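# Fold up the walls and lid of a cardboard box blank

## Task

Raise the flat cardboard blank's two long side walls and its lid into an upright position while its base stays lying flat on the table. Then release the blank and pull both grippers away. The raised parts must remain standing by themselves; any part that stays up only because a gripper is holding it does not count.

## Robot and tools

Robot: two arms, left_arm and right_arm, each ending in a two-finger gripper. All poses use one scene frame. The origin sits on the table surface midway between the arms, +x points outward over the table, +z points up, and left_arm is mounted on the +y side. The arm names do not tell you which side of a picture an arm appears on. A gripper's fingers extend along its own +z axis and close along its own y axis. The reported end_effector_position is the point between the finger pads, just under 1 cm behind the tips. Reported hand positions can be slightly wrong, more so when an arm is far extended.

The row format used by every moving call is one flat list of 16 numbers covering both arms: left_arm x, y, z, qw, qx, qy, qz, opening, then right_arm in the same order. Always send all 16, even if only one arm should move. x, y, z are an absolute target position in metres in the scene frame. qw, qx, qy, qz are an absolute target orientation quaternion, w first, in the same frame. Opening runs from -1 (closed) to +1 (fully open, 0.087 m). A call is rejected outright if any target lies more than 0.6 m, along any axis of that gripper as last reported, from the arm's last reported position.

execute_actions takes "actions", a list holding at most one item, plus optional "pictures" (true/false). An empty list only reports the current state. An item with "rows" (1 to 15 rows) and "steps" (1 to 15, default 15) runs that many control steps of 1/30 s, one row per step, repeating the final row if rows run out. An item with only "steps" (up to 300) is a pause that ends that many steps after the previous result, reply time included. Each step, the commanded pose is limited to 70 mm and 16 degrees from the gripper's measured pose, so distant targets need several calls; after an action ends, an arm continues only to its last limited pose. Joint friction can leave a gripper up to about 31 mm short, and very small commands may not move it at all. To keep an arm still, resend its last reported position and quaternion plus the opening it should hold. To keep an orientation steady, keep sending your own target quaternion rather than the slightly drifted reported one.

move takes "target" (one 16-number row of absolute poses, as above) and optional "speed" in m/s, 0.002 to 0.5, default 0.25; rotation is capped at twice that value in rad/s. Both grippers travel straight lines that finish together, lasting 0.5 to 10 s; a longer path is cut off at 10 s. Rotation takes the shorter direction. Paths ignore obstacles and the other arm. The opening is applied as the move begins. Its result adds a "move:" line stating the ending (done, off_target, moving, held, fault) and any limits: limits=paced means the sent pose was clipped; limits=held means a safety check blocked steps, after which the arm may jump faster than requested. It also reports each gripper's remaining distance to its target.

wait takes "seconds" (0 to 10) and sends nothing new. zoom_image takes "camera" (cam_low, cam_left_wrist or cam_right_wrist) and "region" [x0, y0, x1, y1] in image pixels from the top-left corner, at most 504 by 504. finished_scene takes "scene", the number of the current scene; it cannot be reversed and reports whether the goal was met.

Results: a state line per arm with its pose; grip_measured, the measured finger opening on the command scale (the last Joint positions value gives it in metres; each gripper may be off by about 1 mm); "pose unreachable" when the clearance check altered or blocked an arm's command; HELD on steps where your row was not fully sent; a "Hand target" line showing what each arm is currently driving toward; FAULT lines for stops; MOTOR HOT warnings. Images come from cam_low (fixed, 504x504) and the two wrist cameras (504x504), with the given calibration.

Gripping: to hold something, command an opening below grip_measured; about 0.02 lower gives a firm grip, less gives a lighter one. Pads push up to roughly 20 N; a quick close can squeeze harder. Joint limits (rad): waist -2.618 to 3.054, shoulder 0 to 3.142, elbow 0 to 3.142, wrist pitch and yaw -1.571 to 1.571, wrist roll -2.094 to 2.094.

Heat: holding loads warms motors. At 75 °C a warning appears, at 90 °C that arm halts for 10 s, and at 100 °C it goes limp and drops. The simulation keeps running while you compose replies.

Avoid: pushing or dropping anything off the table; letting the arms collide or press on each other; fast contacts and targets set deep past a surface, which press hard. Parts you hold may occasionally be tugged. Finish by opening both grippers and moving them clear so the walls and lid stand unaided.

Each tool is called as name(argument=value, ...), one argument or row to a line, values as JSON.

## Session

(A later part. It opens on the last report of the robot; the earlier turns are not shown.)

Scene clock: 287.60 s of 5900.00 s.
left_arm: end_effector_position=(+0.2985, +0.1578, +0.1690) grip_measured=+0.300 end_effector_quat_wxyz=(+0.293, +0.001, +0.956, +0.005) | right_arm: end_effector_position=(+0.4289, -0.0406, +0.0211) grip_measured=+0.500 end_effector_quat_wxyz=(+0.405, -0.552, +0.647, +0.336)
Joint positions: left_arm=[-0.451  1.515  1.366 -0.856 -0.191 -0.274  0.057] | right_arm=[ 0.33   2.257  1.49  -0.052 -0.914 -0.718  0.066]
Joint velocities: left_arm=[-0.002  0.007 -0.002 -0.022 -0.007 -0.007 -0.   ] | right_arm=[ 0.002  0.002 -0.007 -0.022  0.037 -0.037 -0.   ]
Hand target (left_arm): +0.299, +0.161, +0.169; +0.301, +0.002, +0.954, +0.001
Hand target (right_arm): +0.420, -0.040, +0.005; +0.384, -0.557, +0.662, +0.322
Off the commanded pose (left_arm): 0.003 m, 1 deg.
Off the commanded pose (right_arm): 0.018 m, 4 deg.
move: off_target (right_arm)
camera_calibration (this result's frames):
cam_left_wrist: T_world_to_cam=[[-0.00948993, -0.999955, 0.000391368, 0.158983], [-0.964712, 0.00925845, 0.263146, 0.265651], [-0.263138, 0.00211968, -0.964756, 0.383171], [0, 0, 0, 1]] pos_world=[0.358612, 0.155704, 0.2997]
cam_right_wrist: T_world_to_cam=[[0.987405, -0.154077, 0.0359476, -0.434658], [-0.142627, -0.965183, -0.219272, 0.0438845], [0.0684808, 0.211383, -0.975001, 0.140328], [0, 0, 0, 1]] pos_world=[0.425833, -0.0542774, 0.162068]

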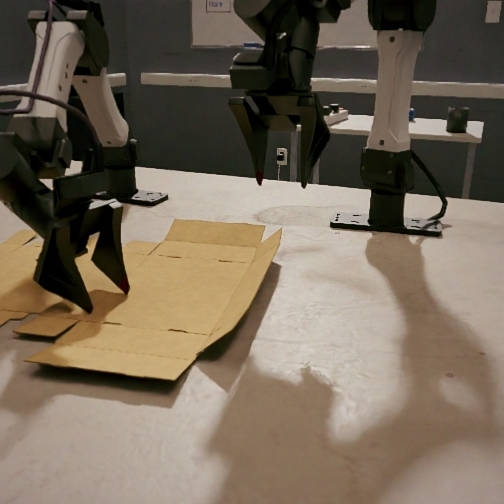

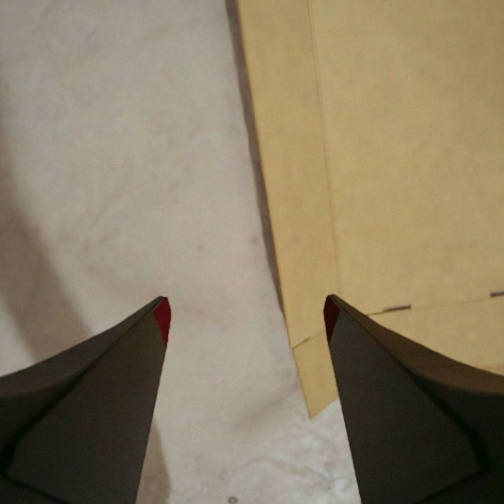

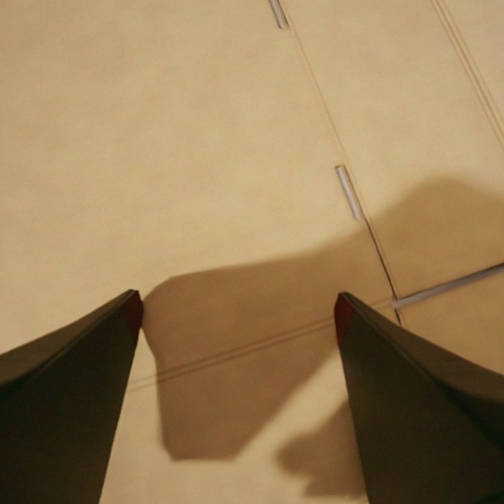

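move(
  target=[0.39,0.18,0.055,0.366,0.453,0.785,-0.211,-1, 0.42,-0.04,-0.005,0.383,-0.557,0.663,0.321,0.5],
  speed=0.2,
)

move(
  target=[0.39,0.10,0.07,0.366,0.453,0.785,-0.211,-1, 0.42,-0.04,-0.005,0.383,-0.557,0.663,0.321,0.5],
  speed=0.05,
)

move(
  target=[0.39,0.055,0.06,0.366,0.453,0.785,-0.211,-1, 0.42,-0.04,-0.005,0.383,-0.557,0.663,0.321,0.5],
  speed=0.05,
)

Scene clock: 297.50 s of 5900.00 s.
left_arm: end_effector_position=(+0.3884, +0.1753, +0.0548) grip_measured=-1.000 end_effector_quat_wxyz=(+0.365, +0.453, +0.787, -0.208) | right_arm: end_effector_position=(+0.4292, -0.0399, +0.0216) grip_measured=+0.500 end_effector_quat_wxyz=(+0.407, -0.553, +0.645, +0.335)
Joint positions: left_arm=[-0.081  1.922  1.289 -0.431  0.736  0.883  0.   ] | right_arm=[ 0.331  2.257  1.49  -0.048 -0.914 -0.718  0.066]
Joint velocities: left_arm=[ 0.022  0.007 -0.007  0.037 -0.037 -0.037  0.   ] | right_arm=[-0.007 -0.007 -0.002  0.037  0.007  0.037  0.   ]
Hand target (left_arm): +0.393, +0.179, +0.057; +0.367, +0.454, +0.785, -0.208
Hand target (right_arm): +0.419, -0.041, -0.004; +0.383, -0.558, +0.663, +0.321
Off the commanded pose (left_arm): 0.005 m, 0 deg.
Off the commanded pose (right_arm): 0.028 m, 4 deg.
After step 90, 3.60 s passed at rest.
move: off_target (right_arm)
camera_calibration (this result's frames):
cam_left_wrist: T_world_to_cam=[[-0.86978, -0.493426, 0.00367166, 0.422557], [-0.49344, 0.869762, -0.00551392, 0.0631143], [-0.00047276, -0.00660764, -0.999978, 0.198036], [0, 0, 0, 1]] pos_world=[0.398768, 0.154915, 0.196829]
cam_right_wrist: T_world_to_cam=[[0.987444, -0.152991, 0.0393519, -0.434904], [-0.140723, -0.965087, -0.220918, 0.0439444], [0.0717766, 0.212607, -0.974498, 0.139209], [0, 0, 0, 1]] pos_world=[0.425636, -0.0537232, 0.162481]

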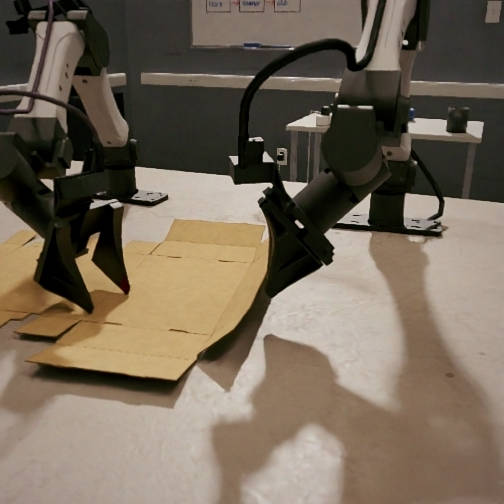

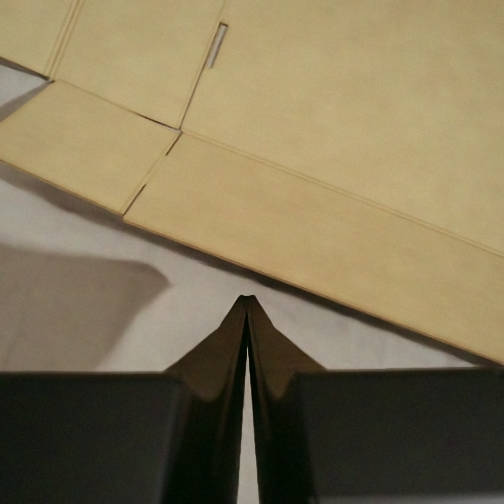

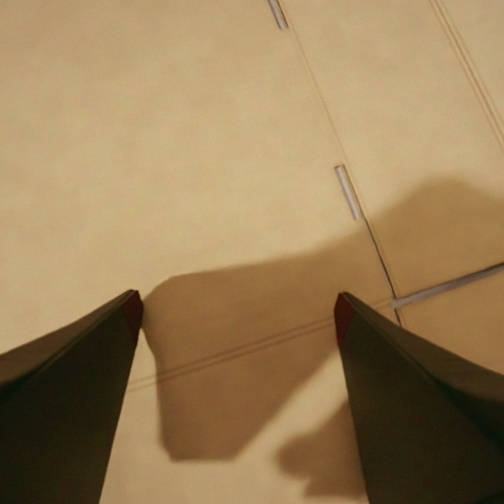

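Scene clock: 299.33 s of 5900.00 s.
left_arm: end_effector_position=(+0.3921, +0.1198, +0.0598) grip_measured=-1.000 end_effector_quat_wxyz=(+0.358, +0.444, +0.798, -0.193) | right_arm: end_effector_position=(+0.4293, -0.0395, +0.0217) grip_measured=+0.500 end_effector_quat_wxyz=(+0.407, -0.553, +0.645, +0.335)
Joint positions: left_arm=[-0.241  1.91   1.289 -0.335  0.61   0.695  0.   ] | right_arm=[ 0.332  2.257  1.49  -0.047 -0.914 -0.718  0.066]
Joint velocities: left_arm=[-0.017  0.007 -0.007  0.066 -0.11  -0.037  0.   ] | right_arm=[-0.022 -0.002 -0.002  0.081  0.007  0.007 -0.   ]
Hand target (left_arm): +0.388, +0.100, +0.070; +0.365, +0.453, +0.785, -0.213
Hand target (right_arm): +0.419, -0.041, -0.004; +0.383, -0.558, +0.663, +0.322
Off the commanded pose (left_arm): 0.022 m, 3 deg.
Off the commanded pose (right_arm): 0.028 m, 4 deg.
move: off_target (left_arm, right_arm)
camera_calibration (this result's frames):
cam_left_wrist: T_world_to_cam=[[-0.853867, -0.520487, -0.00198587, 0.395697], [-0.520386, 0.853613, 0.0233248, 0.124023], [-0.0104451, 0.0209497, -0.999726, 0.203297], [0, 0, 0, 1]] pos_world=[0.404536, 0.095829, 0.201134]
cam_right_wrist: T_world_to_cam=[[0.987459, -0.152505, 0.0408382, -0.434948], [-0.1399, -0.965111, -0.221333, 0.0440206], [0.0731678, 0.212844, -0.974343, 0.138668], [0, 0, 0, 1]] pos_world=[0.425506, -0.0533616, 0.162616]

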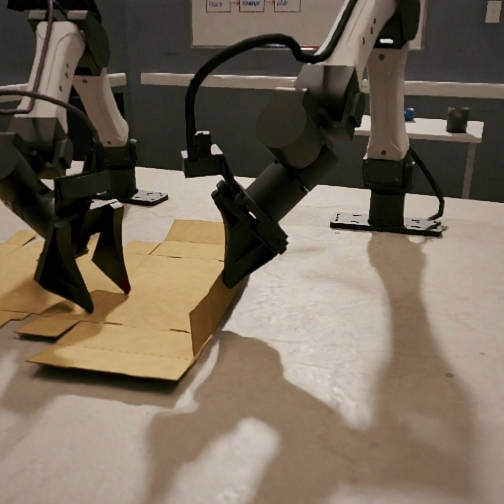

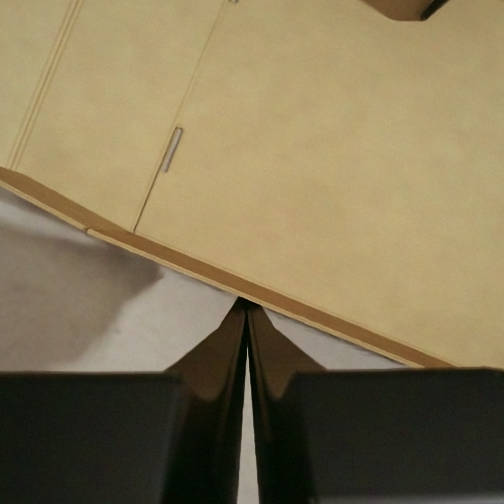

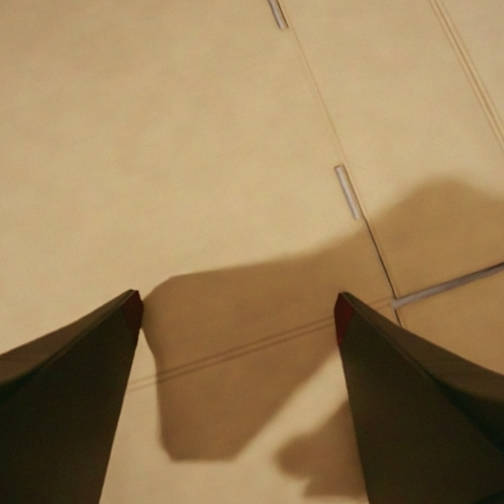

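Scene clock: 300.90 s of 5900.00 s.
left_arm: end_effector_position=(+0.3965, +0.0975, +0.0582) grip_measured=-1.000 end_effector_quat_wxyz=(+0.356, +0.435, +0.813, -0.153) | right_arm: end_effector_position=(+0.4295, -0.0400, +0.0213) grip_measured=+0.500 end_effector_quat_wxyz=(+0.407, -0.553, +0.646, +0.334)
Joint positions: left_arm=[-0.332  1.91   1.289 -0.281  0.469  0.603  0.   ] | right_arm=[ 0.331  2.257  1.49  -0.048 -0.911 -0.718  0.066]
Joint velocities: left_arm=[-0.002 -0.012  0.007  0.037  0.007  0.037  0.   ] | right_arm=[-0.002  0.012  0.002  0.051 -0.022 -0.007 -0.   ]
Hand target (left_arm): +0.387, +0.058, +0.061; +0.363, +0.454, +0.786, -0.211
Hand target (right_arm): +0.419, -0.041, -0.004; +0.383, -0.558, +0.663, +0.322
Off the commanded pose (left_arm): 0.043 m, 8 deg.
Off the commanded pose (right_arm): 0.028 m, 4 deg.
move: off_target (left_arm, right_arm)
camera_calibration (this result's frames):
cam_left_wrist: T_world_to_cam=[[-0.822819, -0.565952, -0.0516458, 0.382908], [-0.568286, 0.820095, 0.0670383, 0.165145], [0.00441406, 0.08451, -0.996413, 0.189899], [0, 0, 0, 1]] pos_world=[0.408075, 0.0652244, 0.197922]
cam_right_wrist: T_world_to_cam=[[0.987141, -0.154766, 0.040012, -0.435107], [-0.142461, -0.965272, -0.218984, 0.0445023], [0.0725138, 0.210468, -0.974908, 0.138559], [0, 0, 0, 1]] pos_world=[0.425804, -0.0535451, 0.162237]

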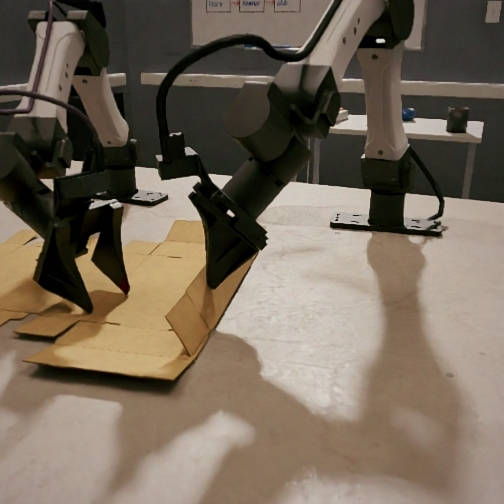

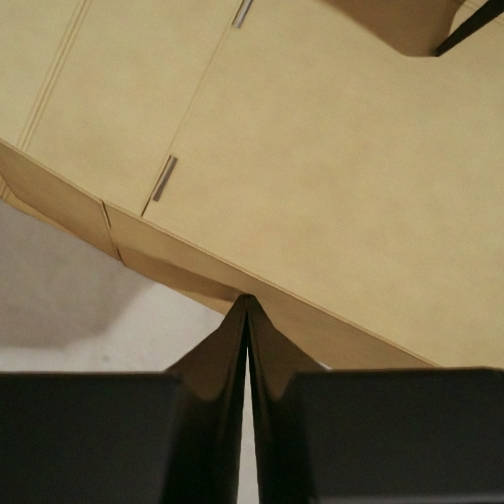

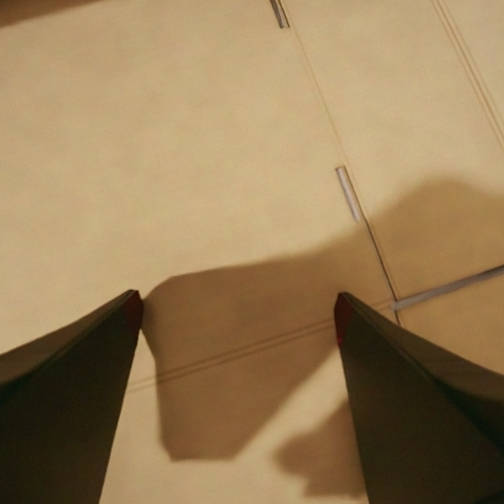

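move(
  target=[0.39,0.04,0.03,0.366,0.453,0.785,-0.211,-1, 0.42,-0.04,-0.005,0.383,-0.557,0.663,0.321,0.5],
  speed=0.05,
)

move(
  target=[0.39,0.055,-0.01,0.366,0.453,0.785,-0.211,-1, 0.42,-0.04,-0.005,0.383,-0.557,0.663,0.321,0.5],
  speed=0.05,
)

Scene clock: 306.73 s of 5900.00 s.
left_arm: end_effector_position=(+0.4062, +0.0813, +0.0452) grip_measured=-1.000 end_effector_quat_wxyz=(+0.371, +0.434, +0.807, -0.149) | right_arm: end_effector_position=(+0.4311, -0.0421, +0.0211) grip_measured=+0.500 end_effector_quat_wxyz=(+0.407, -0.551, +0.648, +0.332)
Joint positions: left_arm=[-0.367  1.955  1.274 -0.173  0.445  0.569  0.   ] | right_arm=[ 0.328  2.257  1.49  -0.047 -0.907 -0.718  0.066]
Joint velocities: left_arm=[-0.002 -0.012  0.002  0.081  0.007  0.007  0.   ] | right_arm=[ 0.012  0.002 -0.002 -0.066 -0.037  0.007  0.   ]
Hand target (left_arm): +0.387, +0.043, +0.032; +0.362, +0.454, +0.787, -0.210
Hand target (right_arm): +0.419, -0.041, -0.004; +0.383, -0.558, +0.663, +0.321
Off the commanded pose (left_arm): 0.047 m, 8 deg.
Off the commanded pose (right_arm): 0.028 m, 4 deg.
After step 90, 1.20 s passed at rest.
move: off_target (left_arm, right_arm)
camera_calibration (this result's frames):
cam_left_wrist: T_world_to_cam=[[-0.818696, -0.569527, -0.0733209, 0.380619], [-0.573075, 0.81845, 0.041535, 0.188071], [0.0363541, 0.0760229, -0.996443, 0.166065], [0, 0, 0, 1]] pos_world=[0.413353, 0.0502212, 0.18557]
cam_right_wrist: T_world_to_cam=[[0.986061, -0.161012, 0.0419485, -0.436866], [-0.148324, -0.964862, -0.216889, 0.0451668], [0.0753962, 0.207643, -0.975295, 0.137284], [0, 0, 0, 1]] pos_world=[0.427125, -0.0552669, 0.162014]

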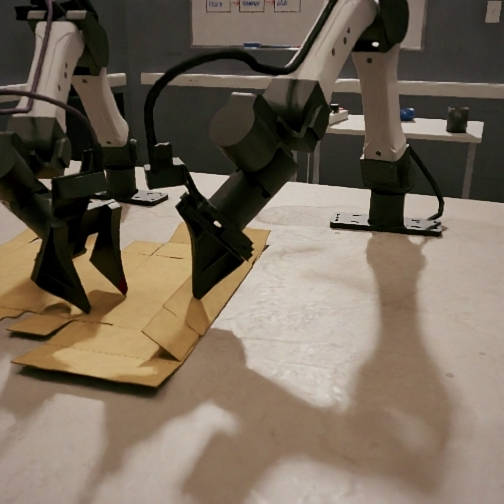

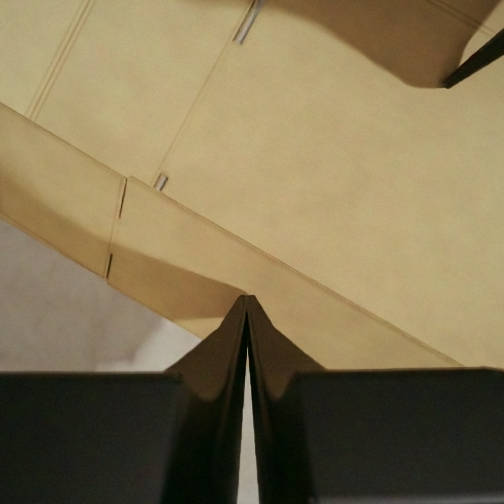

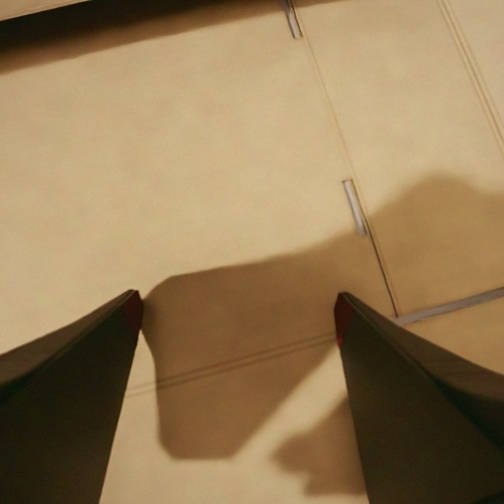

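Scene clock: 308.37 s of 5900.00 s.
left_arm: end_effector_position=(+0.4152, +0.0710, +0.0274) grip_measured=-1.000 end_effector_quat_wxyz=(+0.405, +0.441, +0.782, -0.170) | right_arm: end_effector_position=(+0.4323, -0.0437, +0.0213) grip_measured=+0.500 end_effector_quat_wxyz=(+0.408, -0.551, +0.649, +0.330)
Joint positions: left_arm=[-0.36   2.008  1.213  0.014  0.513  0.569  0.   ] | right_arm=[ 0.324  2.257  1.49  -0.047 -0.905 -0.718  0.066]
Joint velocities: left_arm=[-0.027 -0.002 -0.012 -0.022 -0.022  0.051  0.   ] | right_arm=[ 0.002 -0.012 -0.007 -0.007  0.037  0.007 -0.001]
Hand target (left_arm): +0.389, +0.057, -0.008; +0.366, +0.452, +0.786, -0.211
Hand target (right_arm): +0.419, -0.041, -0.004; +0.383, -0.558, +0.663, +0.321
Off the commanded pose (left_arm): 0.048 m, 7 deg.
Off the commanded pose (right_arm): 0.029 m, 4 deg.
move: off_target (left_arm, right_arm)
camera_calibration (this result's frames):
cam_left_wrist: T_world_to_cam=[[-0.835861, -0.542264, -0.0853607, 0.38634], [-0.540396, 0.84017, -0.0456732, 0.189602], [0.0964845, 0.00795217, -0.995303, 0.128598], [0, 0, 0, 1]] pos_world=[0.412979, 0.0491777, 0.169632]
cam_right_wrist: T_world_to_cam=[[0.985238, -0.165515, 0.0437232, -0.43823], [-0.152438, -0.964435, -0.215933, 0.045641], [0.0779085, 0.20608, -0.975429, 0.13659], [0, 0, 0, 1]] pos_world=[0.428076, -0.0566644, 0.16225]

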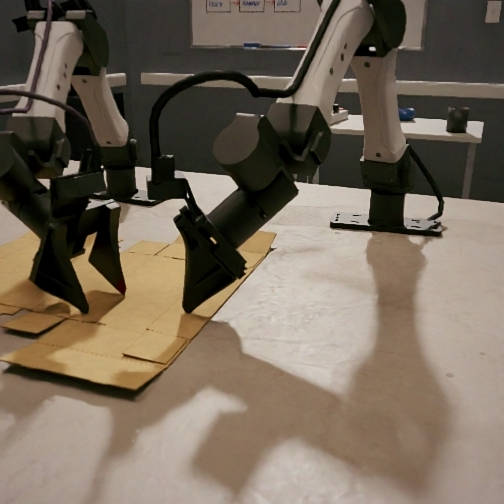

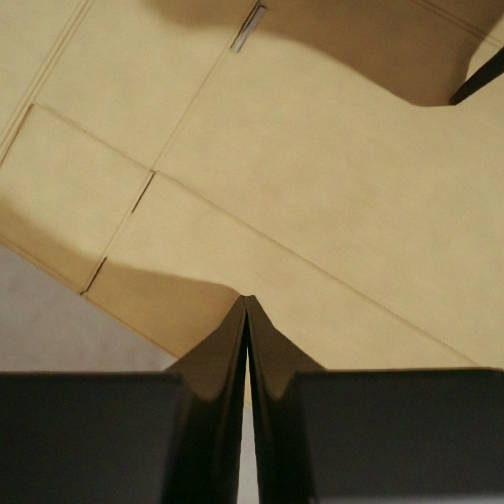

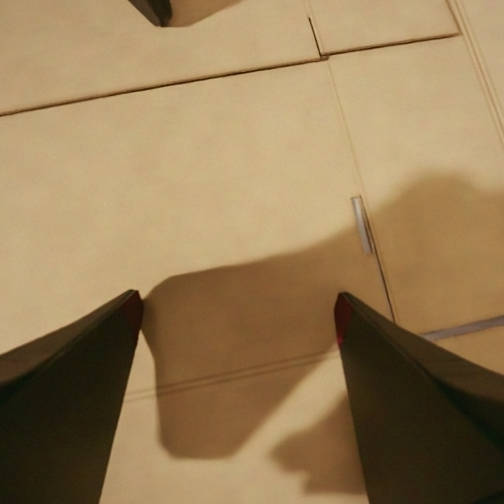

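move(
  target=[0.41,0.065,0.01,0.4,0.44,0.785,-0.18,-1, 0.40,-0.2,0.12,0.3,-0.2,0.85,0.38,-0.4],
)

move(
  target=[0.41,0.065,0.01,0.4,0.44,0.785,-0.18,-1, 0.33,-0.41,0.05,0.12,0.23,0.856,0.446,-0.4],
)

move(
  target=[0.41,0.065,0.01,0.4,0.44,0.785,-0.18,-1, 0.34,-0.39,0.015,0.12,0.23,0.856,0.446,-0.4],
  speed=0.04,
)

Scene clock: 319.83 s of 5900.00 s.
left_arm: end_effector_position=(+0.4279, +0.0660, +0.0454) grip_measured=-1.000 end_effector_quat_wxyz=(+0.442, +0.443, +0.762, -0.168) | right_arm: end_effector_position=(+0.3886, -0.1955, +0.1002) grip_measured=-0.400 end_effector_quat_wxyz=(+0.283, -0.198, +0.855, +0.387)
Joint positions: left_arm=[-0.358  1.994  1.213  0.086  0.529  0.563  0.   ] | right_arm=[-0.006  1.934  1.394 -0.508 -0.897 -0.224  0.026]
Joint velocities: left_arm=[-0.012  0.002  0.002  0.022 -0.007 -0.022  0.   ] | right_arm=[-0.007 -0.002  0.002  0.066 -0.022 -0.051  0.   ]
Hand target (left_arm): +0.409, +0.066, +0.012; +0.400, +0.440, +0.784, -0.179
Hand target (right_arm): +0.396, -0.199, +0.119; +0.302, -0.200, +0.851, +0.380
Off the commanded pose (left_arm): 0.040 m, 6 deg.
Off the commanded pose (right_arm): 0.023 m, 2 deg.
After step 90, 6.17 s passed at rest.
move: off_target (left_arm, right_arm)
camera_calibration (this result's frames):
cam_left_wrist: T_world_to_cam=[[-0.831039, -0.540601, -0.130862, 0.395696], [-0.528867, 0.840863, -0.115105, 0.199708], [0.172262, -0.0264479, -0.984696, 0.114711], [0, 0, 0, 1]] pos_world=[0.414697, 0.049021, 0.187724]
cam_right_wrist: T_world_to_cam=[[0.576369, -0.619364, -0.533092, -0.295759], [-0.728436, -0.685063, 0.00835674, 0.165519], [-0.370377, 0.383507, -0.846016, 0.444218], [0, 0, 0, 1]] pos_world=[0.455564, -0.240152, 0.216766]

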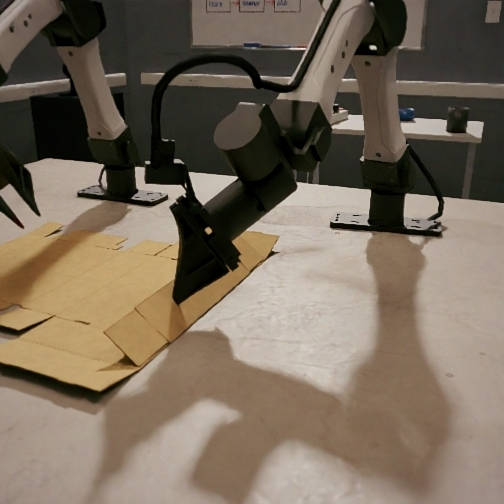

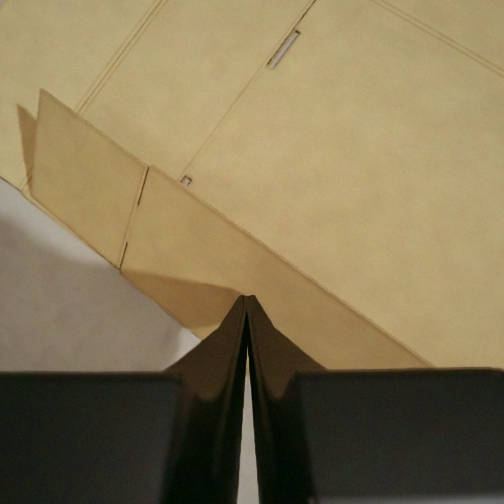

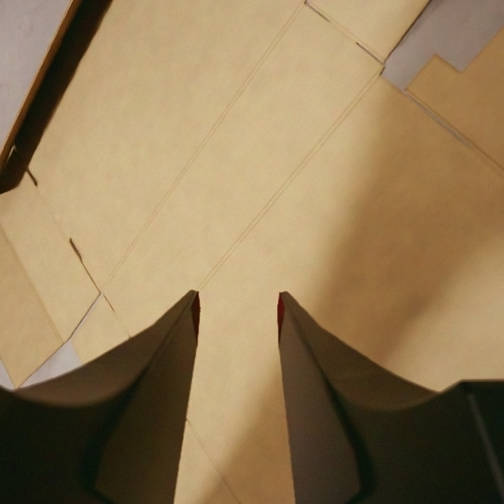

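Scene clock: 322.23 s of 5900.00 s.
left_arm: end_effector_position=(+0.4310, +0.0647, +0.0488) grip_measured=-1.000 end_effector_quat_wxyz=(+0.450, +0.444, +0.756, -0.167) | right_arm: end_effector_position=(+0.3262, -0.4050, +0.0497) grip_measured=-0.400 end_effector_quat_wxyz=(+0.125, +0.229, +0.856, +0.446)
Joint positions: left_arm=[-0.358  1.994  1.213  0.106  0.532  0.563  0.   ] | right_arm=[-0.615  2.197  1.532 -1.045 -0.957 -0.182  0.026]
Joint velocities: left_arm=[ 0.007 -0.007  0.012 -0.051 -0.022 -0.007  0.   ] | right_arm=[-0.007 -0.002 -0.012  0.022 -0.081  0.007 -0.001]
Hand target (left_arm): +0.410, +0.066, +0.012; +0.400, +0.439, +0.784, -0.179
Hand target (right_arm): +0.329, -0.409, +0.050; +0.124, +0.232, +0.856, +0.445
Off the commanded pose (left_arm): 0.044 m, 7 deg.
Off the commanded pose (right_arm): 0.006 m, 1 deg.
move: off_target (left_arm)
camera_calibration (this result's frames):
cam_left_wrist: T_world_to_cam=[[-0.829908, -0.539325, -0.142766, 0.398002], [-0.524325, 0.841426, -0.130708, 0.201617], [0.190621, -0.0336202, -0.981088, 0.109808], [0, 0, 0, 1]] pos_world=[0.415086, 0.0486978, 0.190905]
cam_right_wrist: T_world_to_cam=[[-0.258861, -0.50988, -0.820374, -0.0853596], [-0.874487, -0.236976, 0.423221, 0.185507], [-0.410201, 0.826961, -0.384539, 0.628398], [0, 0, 0, 1]] pos_world=[0.397896, -0.519224, 0.0931068]

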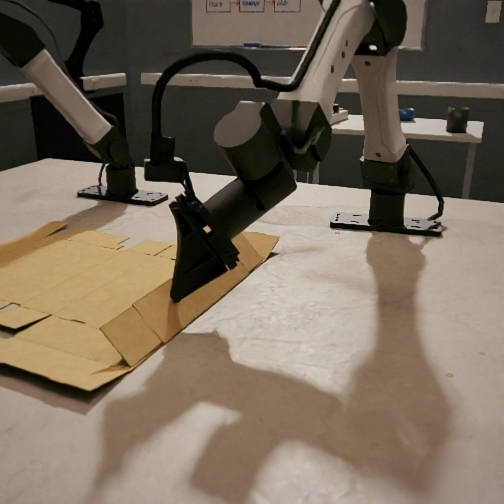

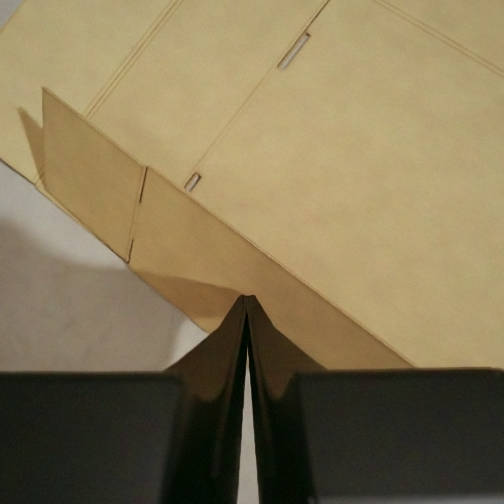

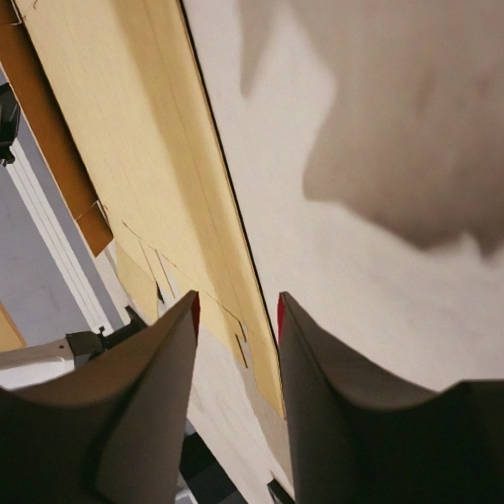

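Scene clock: 323.97 s of 5900.00 s.
left_arm: end_effector_position=(+0.4333, +0.0641, +0.0510) grip_measured=-1.000 end_effector_quat_wxyz=(+0.456, +0.445, +0.753, -0.165) | right_arm: end_effector_position=(+0.3415, -0.3972, +0.0253) grip_measured=-0.400 end_effector_quat_wxyz=(+0.129, +0.229, +0.857, +0.443)
Joint positions: left_arm=[-0.358  1.994  1.213  0.12   0.533  0.563  0.   ] | right_arm=[-0.576  2.243  1.508 -0.908 -0.958 -0.108  0.026]
Joint velocities: left_arm=[-0.002 -0.002 -0.007  0.051  0.007  0.051  0.   ] | right_arm=[-0.007 -0.012 -0.017  0.066 -0.066  0.022  0.   ]
Hand target (left_arm): +0.410, +0.066, +0.012; +0.400, +0.439, +0.784, -0.179
Hand target (right_arm): +0.340, -0.390, +0.015; +0.119, +0.230, +0.856, +0.447
Off the commanded pose (left_arm): 0.047 m, 8 deg.
Off the commanded pose (right_arm): 0.013 m, 1 deg.
move: off_target (left_arm, right_arm)
camera_calibration (this result's frames):
cam_left_wrist: T_world_to_cam=[[-0.828168, -0.539576, -0.151645, 0.399551], [-0.522323, 0.841124, -0.14032, 0.203224], [0.203266, -0.0370003, -0.978424, 0.106126], [0, 0, 0, 1]] pos_world=[0.415472, 0.0485785, 0.192943]
cam_right_wrist: T_world_to_cam=[[-0.257699, -0.514407, -0.81791, -0.0997234], [-0.876948, -0.230868, 0.4215, 0.214364], [-0.405651, 0.825885, -0.391614, 0.617001], [0, 0, 0, 1]] pos_world=[0.412575, -0.511381, 0.0697075]

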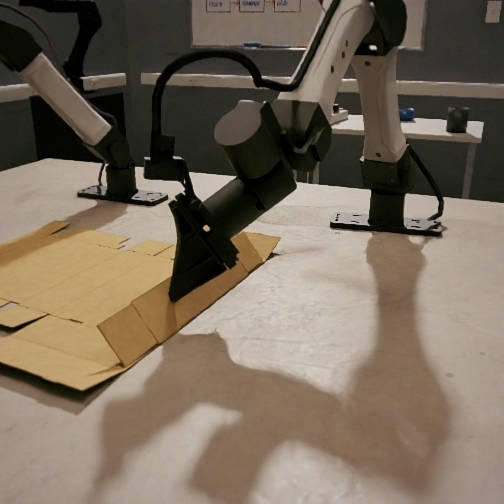

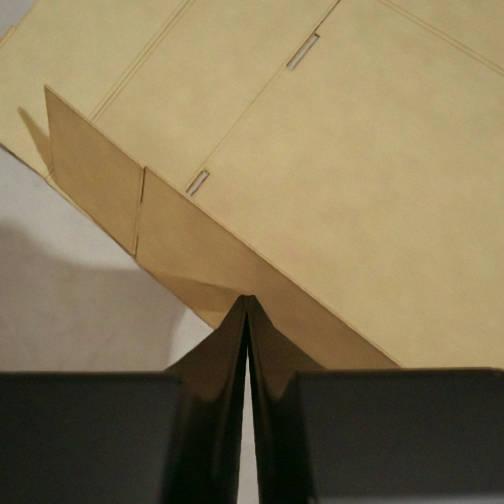

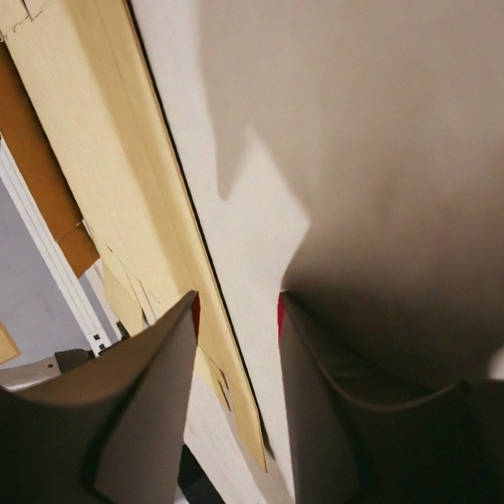

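move(
  target=[0.42,0.07,0.13,0.366,0.453,0.785,-0.211,-1, 0.34,-0.397,0.025,0.12,0.23,0.856,0.446,-0.4],
  speed=0.1,
)

move(
  target=[0.36,-0.05,0.10,0.3,0.6,0.68,-0.28,0.5, 0.34,-0.397,0.025,0.12,0.23,0.856,0.446,-0.4],
  speed=0.2,
)

Scene clock: 335.07 s of 5900.00 s.
left_arm: end_effector_position=(+0.4132, +0.0669, +0.1189) grip_measured=-1.000 end_effector_quat_wxyz=(+0.357, +0.451, +0.790, -0.214) | right_arm: end_effector_position=(+0.3388, -0.3955, +0.0262) grip_measured=-0.400 end_effector_quat_wxyz=(+0.122, +0.232, +0.856, +0.446)
Joint positions: left_arm=[-0.344  1.97   1.597 -0.537  0.595  0.603  0.   ] | right_arm=[-0.576  2.243  1.508 -0.927 -0.958 -0.112  0.026]
Joint velocities: left_arm=[-0.002  0.002 -0.007 -0.007 -0.022 -0.022  0.   ] | right_arm=[0.002 0.007 0.012 0.037 0.037 0.037 0.   ]
Hand target (left_arm): +0.418, +0.071, +0.130; +0.367, +0.452, +0.785, -0.211
Hand target (right_arm): +0.340, -0.397, +0.025; +0.120, +0.230, +0.856, +0.446
Off the commanded pose (left_arm): 0.013 m, 1 deg.
Off the commanded pose (right_arm): 0.002 m, 0 deg.
After step 90, 6.33 s passed at rest.
move: off_target (left_arm)
camera_calibration (this result's frames):
cam_left_wrist: T_world_to_cam=[[-0.870595, -0.491428, 0.0237318, 0.388209], [-0.491531, 0.870859, 0.00168931, 0.168262], [-0.0214972, -0.0101942, -0.999717, 0.270368], [0, 0, 0, 1]] pos_world=[0.426491, 0.0470002, 0.260794]
cam_right_wrist: T_world_to_cam=[[-0.267466, -0.507525, -0.819073, -0.0927161], [-0.870989, -0.23622, 0.430789, 0.20764], [-0.412117, 0.828625, -0.378868, 0.617783], [0, 0, 0, 1]] pos_world=[0.410653, -0.509917, 0.0686677]

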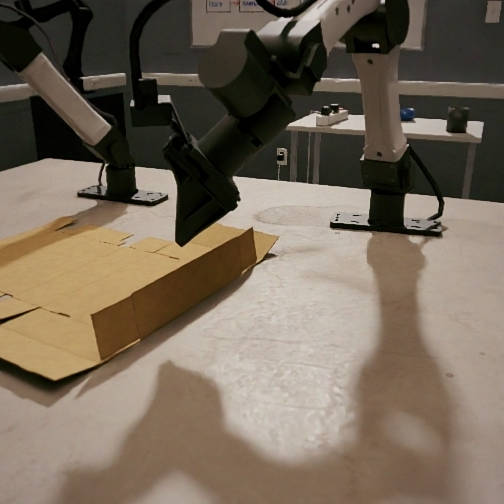

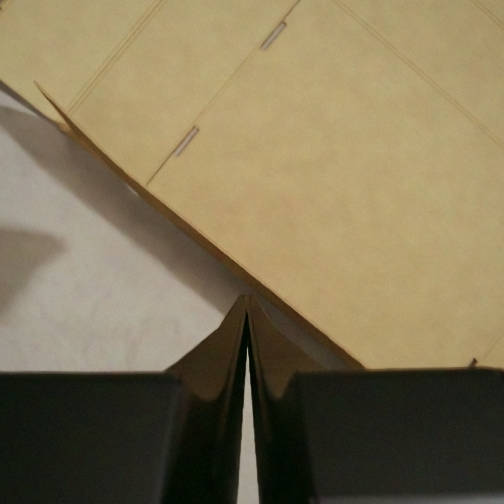

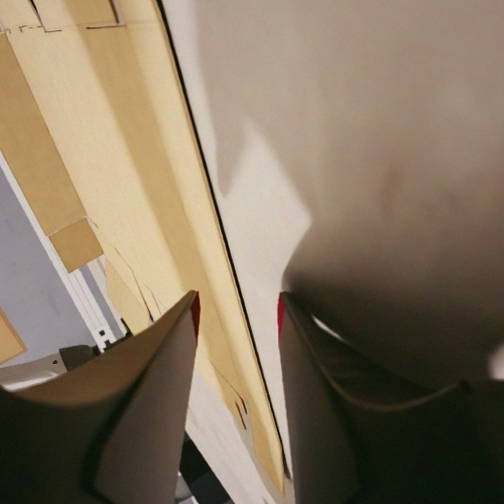

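Scene clock: 336.53 s of 5900.00 s.
left_arm: end_effector_position=(+0.3579, -0.0456, +0.0977) grip_measured=+0.500 end_effector_quat_wxyz=(+0.302, +0.596, +0.689, -0.281) | right_arm: end_effector_position=(+0.3387, -0.3954, +0.0263) grip_measured=-0.400 end_effector_quat_wxyz=(+0.121, +0.232, +0.856, +0.446)
Joint positions: left_arm=[-0.578  2.087  1.707 -0.642  0.686  0.766  0.066] | right_arm=[-0.576  2.243  1.508 -0.927 -0.958 -0.112  0.026]
Joint velocities: left_arm=[ 0.012 -0.012  0.022 -0.007 -0.051 -0.037  0.001] | right_arm=[ 0.002 -0.002 -0.012 -0.037  0.037 -0.007  0.001]
Hand target (left_arm): +0.359, -0.049, +0.100; +0.302, +0.601, +0.683, -0.283
Hand target (right_arm): +0.340, -0.397, +0.025; +0.120, +0.230, +0.856, +0.446
Off the commanded pose (left_arm): 0.005 m, 1 deg.
Off the commanded pose (right_arm): 0.002 m, 0 deg.
move: done
camera_calibration (this result's frames):
cam_left_wrist: T_world_to_cam=[[-0.992049, -0.120846, 0.0351424, 0.344519], [-0.120542, 0.992651, 0.0106718, 0.111049], [-0.0361738, 0.00635084, -0.999325, 0.252864], [0, 0, 0, 1]] pos_world=[0.364313, -0.0702046, 0.239401]
cam_right_wrist: T_world_to_cam=[[-0.267652, -0.507363, -0.819112, -0.0925598], [-0.870781, -0.236526, 0.431041, 0.207344], [-0.412436, 0.828636, -0.378495, 0.617795], [0, 0, 0, 1]] pos_world=[0.410578, -0.509846, 0.0686416]

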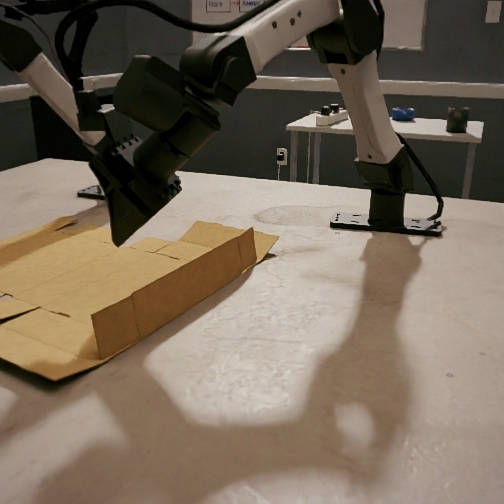

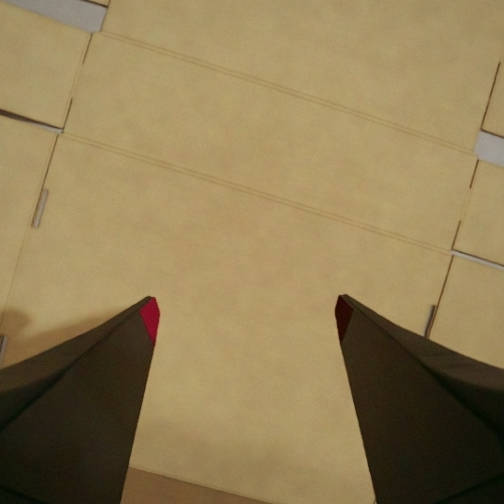

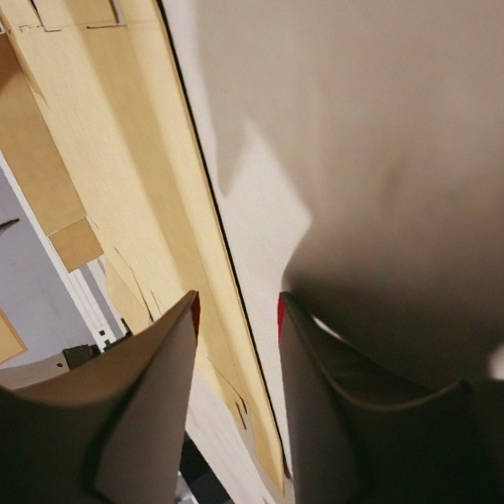

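move(
  target=[0.35,-0.06,-0.005,0.3,0.6,0.68,-0.28,0.5, 0.34,-0.397,0.015,0.12,0.23,0.856,0.446,-0.4],
  speed=0.06,
)

move(
  target=[0.35,-0.06,-0.005,0.3,0.6,0.68,-0.28,0.5, 0.36,-0.35,0.012,0.12,0.23,0.856,0.446,-0.4],
  speed=0.03,
)

Scene clock: 346.40 s of 5900.00 s.
left_arm: end_effector_position=(+0.3628, -0.0613, +0.0260) grip_measured=+0.500 end_effector_quat_wxyz=(+0.329, +0.603, +0.670, -0.281) | right_arm: end_effector_position=(+0.3388, -0.3952, +0.0250) grip_measured=-0.400 end_effector_quat_wxyz=(+0.121, +0.233, +0.855, +0.448)
Joint positions: left_arm=[-0.599  2.171  1.51  -0.289  0.694  0.755  0.066] | right_arm=[-0.577  2.248  1.508 -0.926 -0.961 -0.112  0.026]
Joint velocities: left_arm=[-0.012 -0.007 -0.007  0.022  0.007  0.007  0.   ] | right_arm=[-0.017 -0.002 -0.002  0.022  0.007 -0.007  0.   ]
Hand target (left_arm): +0.351, -0.060, -0.004; +0.301, +0.603, +0.683, -0.281
Hand target (right_arm): +0.340, -0.397, +0.015; +0.120, +0.230, +0.856, +0.446
Off the commanded pose (left_arm): 0.034 m, 4 deg.
Off the commanded pose (right_arm): 0.010 m, 0 deg.
After step 90, 4.70 s passed at rest.
move: off_target (left_arm)
camera_calibration (this result's frames):
cam_left_wrist: T_world_to_cam=[[-0.994652, -0.102385, -0.0135883, 0.353388], [-0.101862, 0.994191, -0.03476, 0.122513], [0.0170682, -0.03319, -0.999303, 0.15973], [0, 0, 0, 1]] pos_world=[0.361252, -0.080318, 0.168679]
cam_right_wrist: T_world_to_cam=[[-0.268509, -0.503451, -0.821243, -0.0915723], [-0.870682, -0.237874, 0.430499, 0.207485], [-0.412087, 0.830634, -0.374474, 0.617782], [0, 0, 0, 1]] pos_world=[0.410646, -0.509898, 0.0668183]

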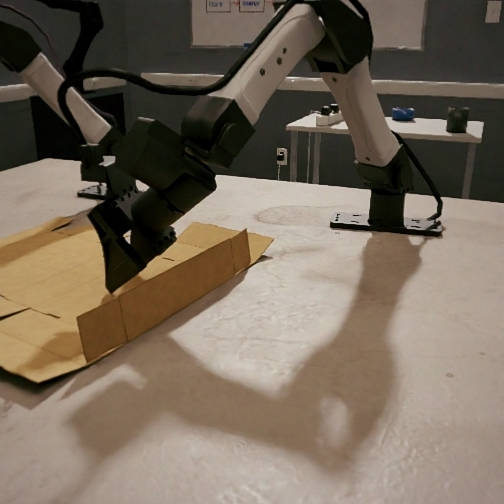

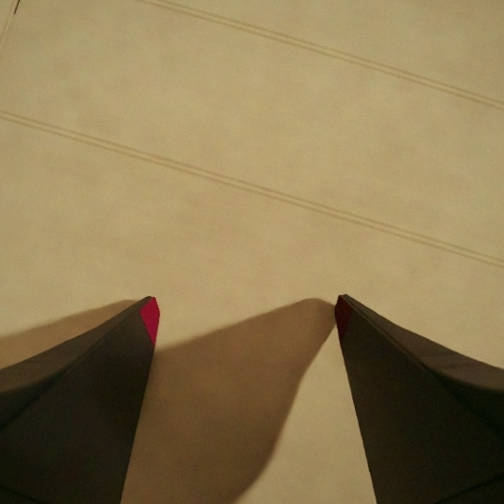

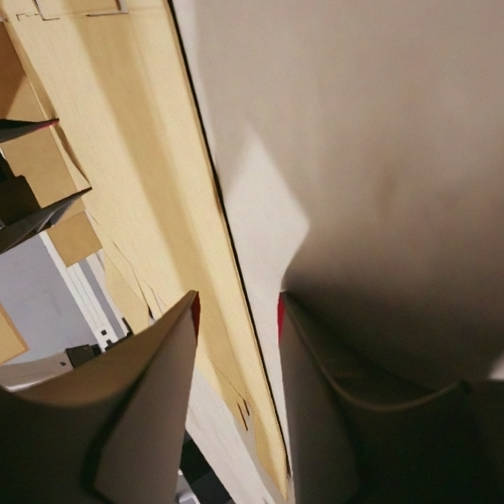

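Scene clock: 348.33 s of 5900.00 s.
left_arm: end_effector_position=(+0.3638, -0.0611, +0.0260) grip_measured=+0.500 end_effector_quat_wxyz=(+0.330, +0.603, +0.670, -0.279) | right_arm: end_effector_position=(+0.3581, -0.3687, +0.0243) grip_measured=-0.400 end_effector_quat_wxyz=(+0.123, +0.249, +0.848, +0.451)
Joint positions: left_arm=[-0.599  2.171  1.51  -0.286  0.69   0.755  0.066] | right_arm=[-0.501  2.214  1.439 -0.747 -0.973  0.079  0.026]
Joint velocities: left_arm=[-0.002  0.017 -0.012  0.037 -0.037  0.081  0.   ] | right_arm=[ 0.007 -0.012 -0.007  0.022  0.007 -0.007  0.001]
Hand target (left_arm): +0.350, -0.059, -0.004; +0.301, +0.603, +0.683, -0.281
Hand target (right_arm): +0.359, -0.351, +0.013; +0.118, +0.229, +0.857, +0.447
Off the commanded pose (left_arm): 0.034 m, 4 deg.
Off the commanded pose (right_arm): 0.022 m, 2 deg.
move: off_target (left_arm, right_arm)
camera_calibration (this result's frames):
cam_left_wrist: T_world_to_cam=[[-0.994317, -0.105029, -0.0173969, 0.354177], [-0.104408, 0.993974, -0.0333945, 0.12327], [0.0207994, -0.0313884, -0.999291, 0.158455], [0, 0, 0, 1]] pos_world=[0.361739, -0.0803545, 0.168621]
cam_right_wrist: T_world_to_cam=[[-0.290759, -0.481802, -0.826635, -0.0576143], [-0.874791, -0.216087, 0.433643, 0.24026], [-0.387555, 0.849219, -0.358647, 0.601119], [0, 0, 0, 1]] pos_world=[0.426393, -0.486323, 0.0637763]

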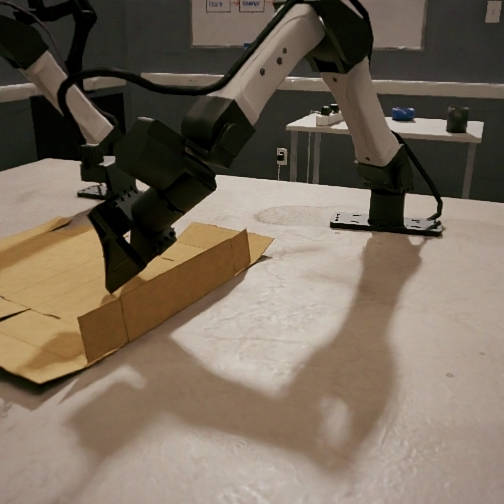

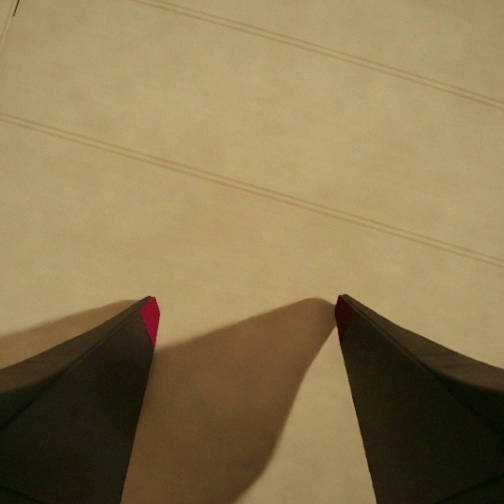

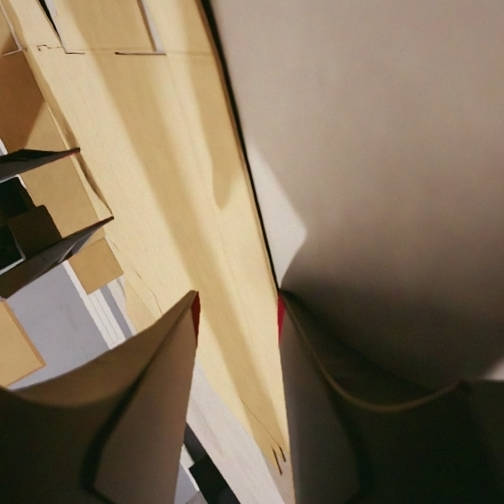

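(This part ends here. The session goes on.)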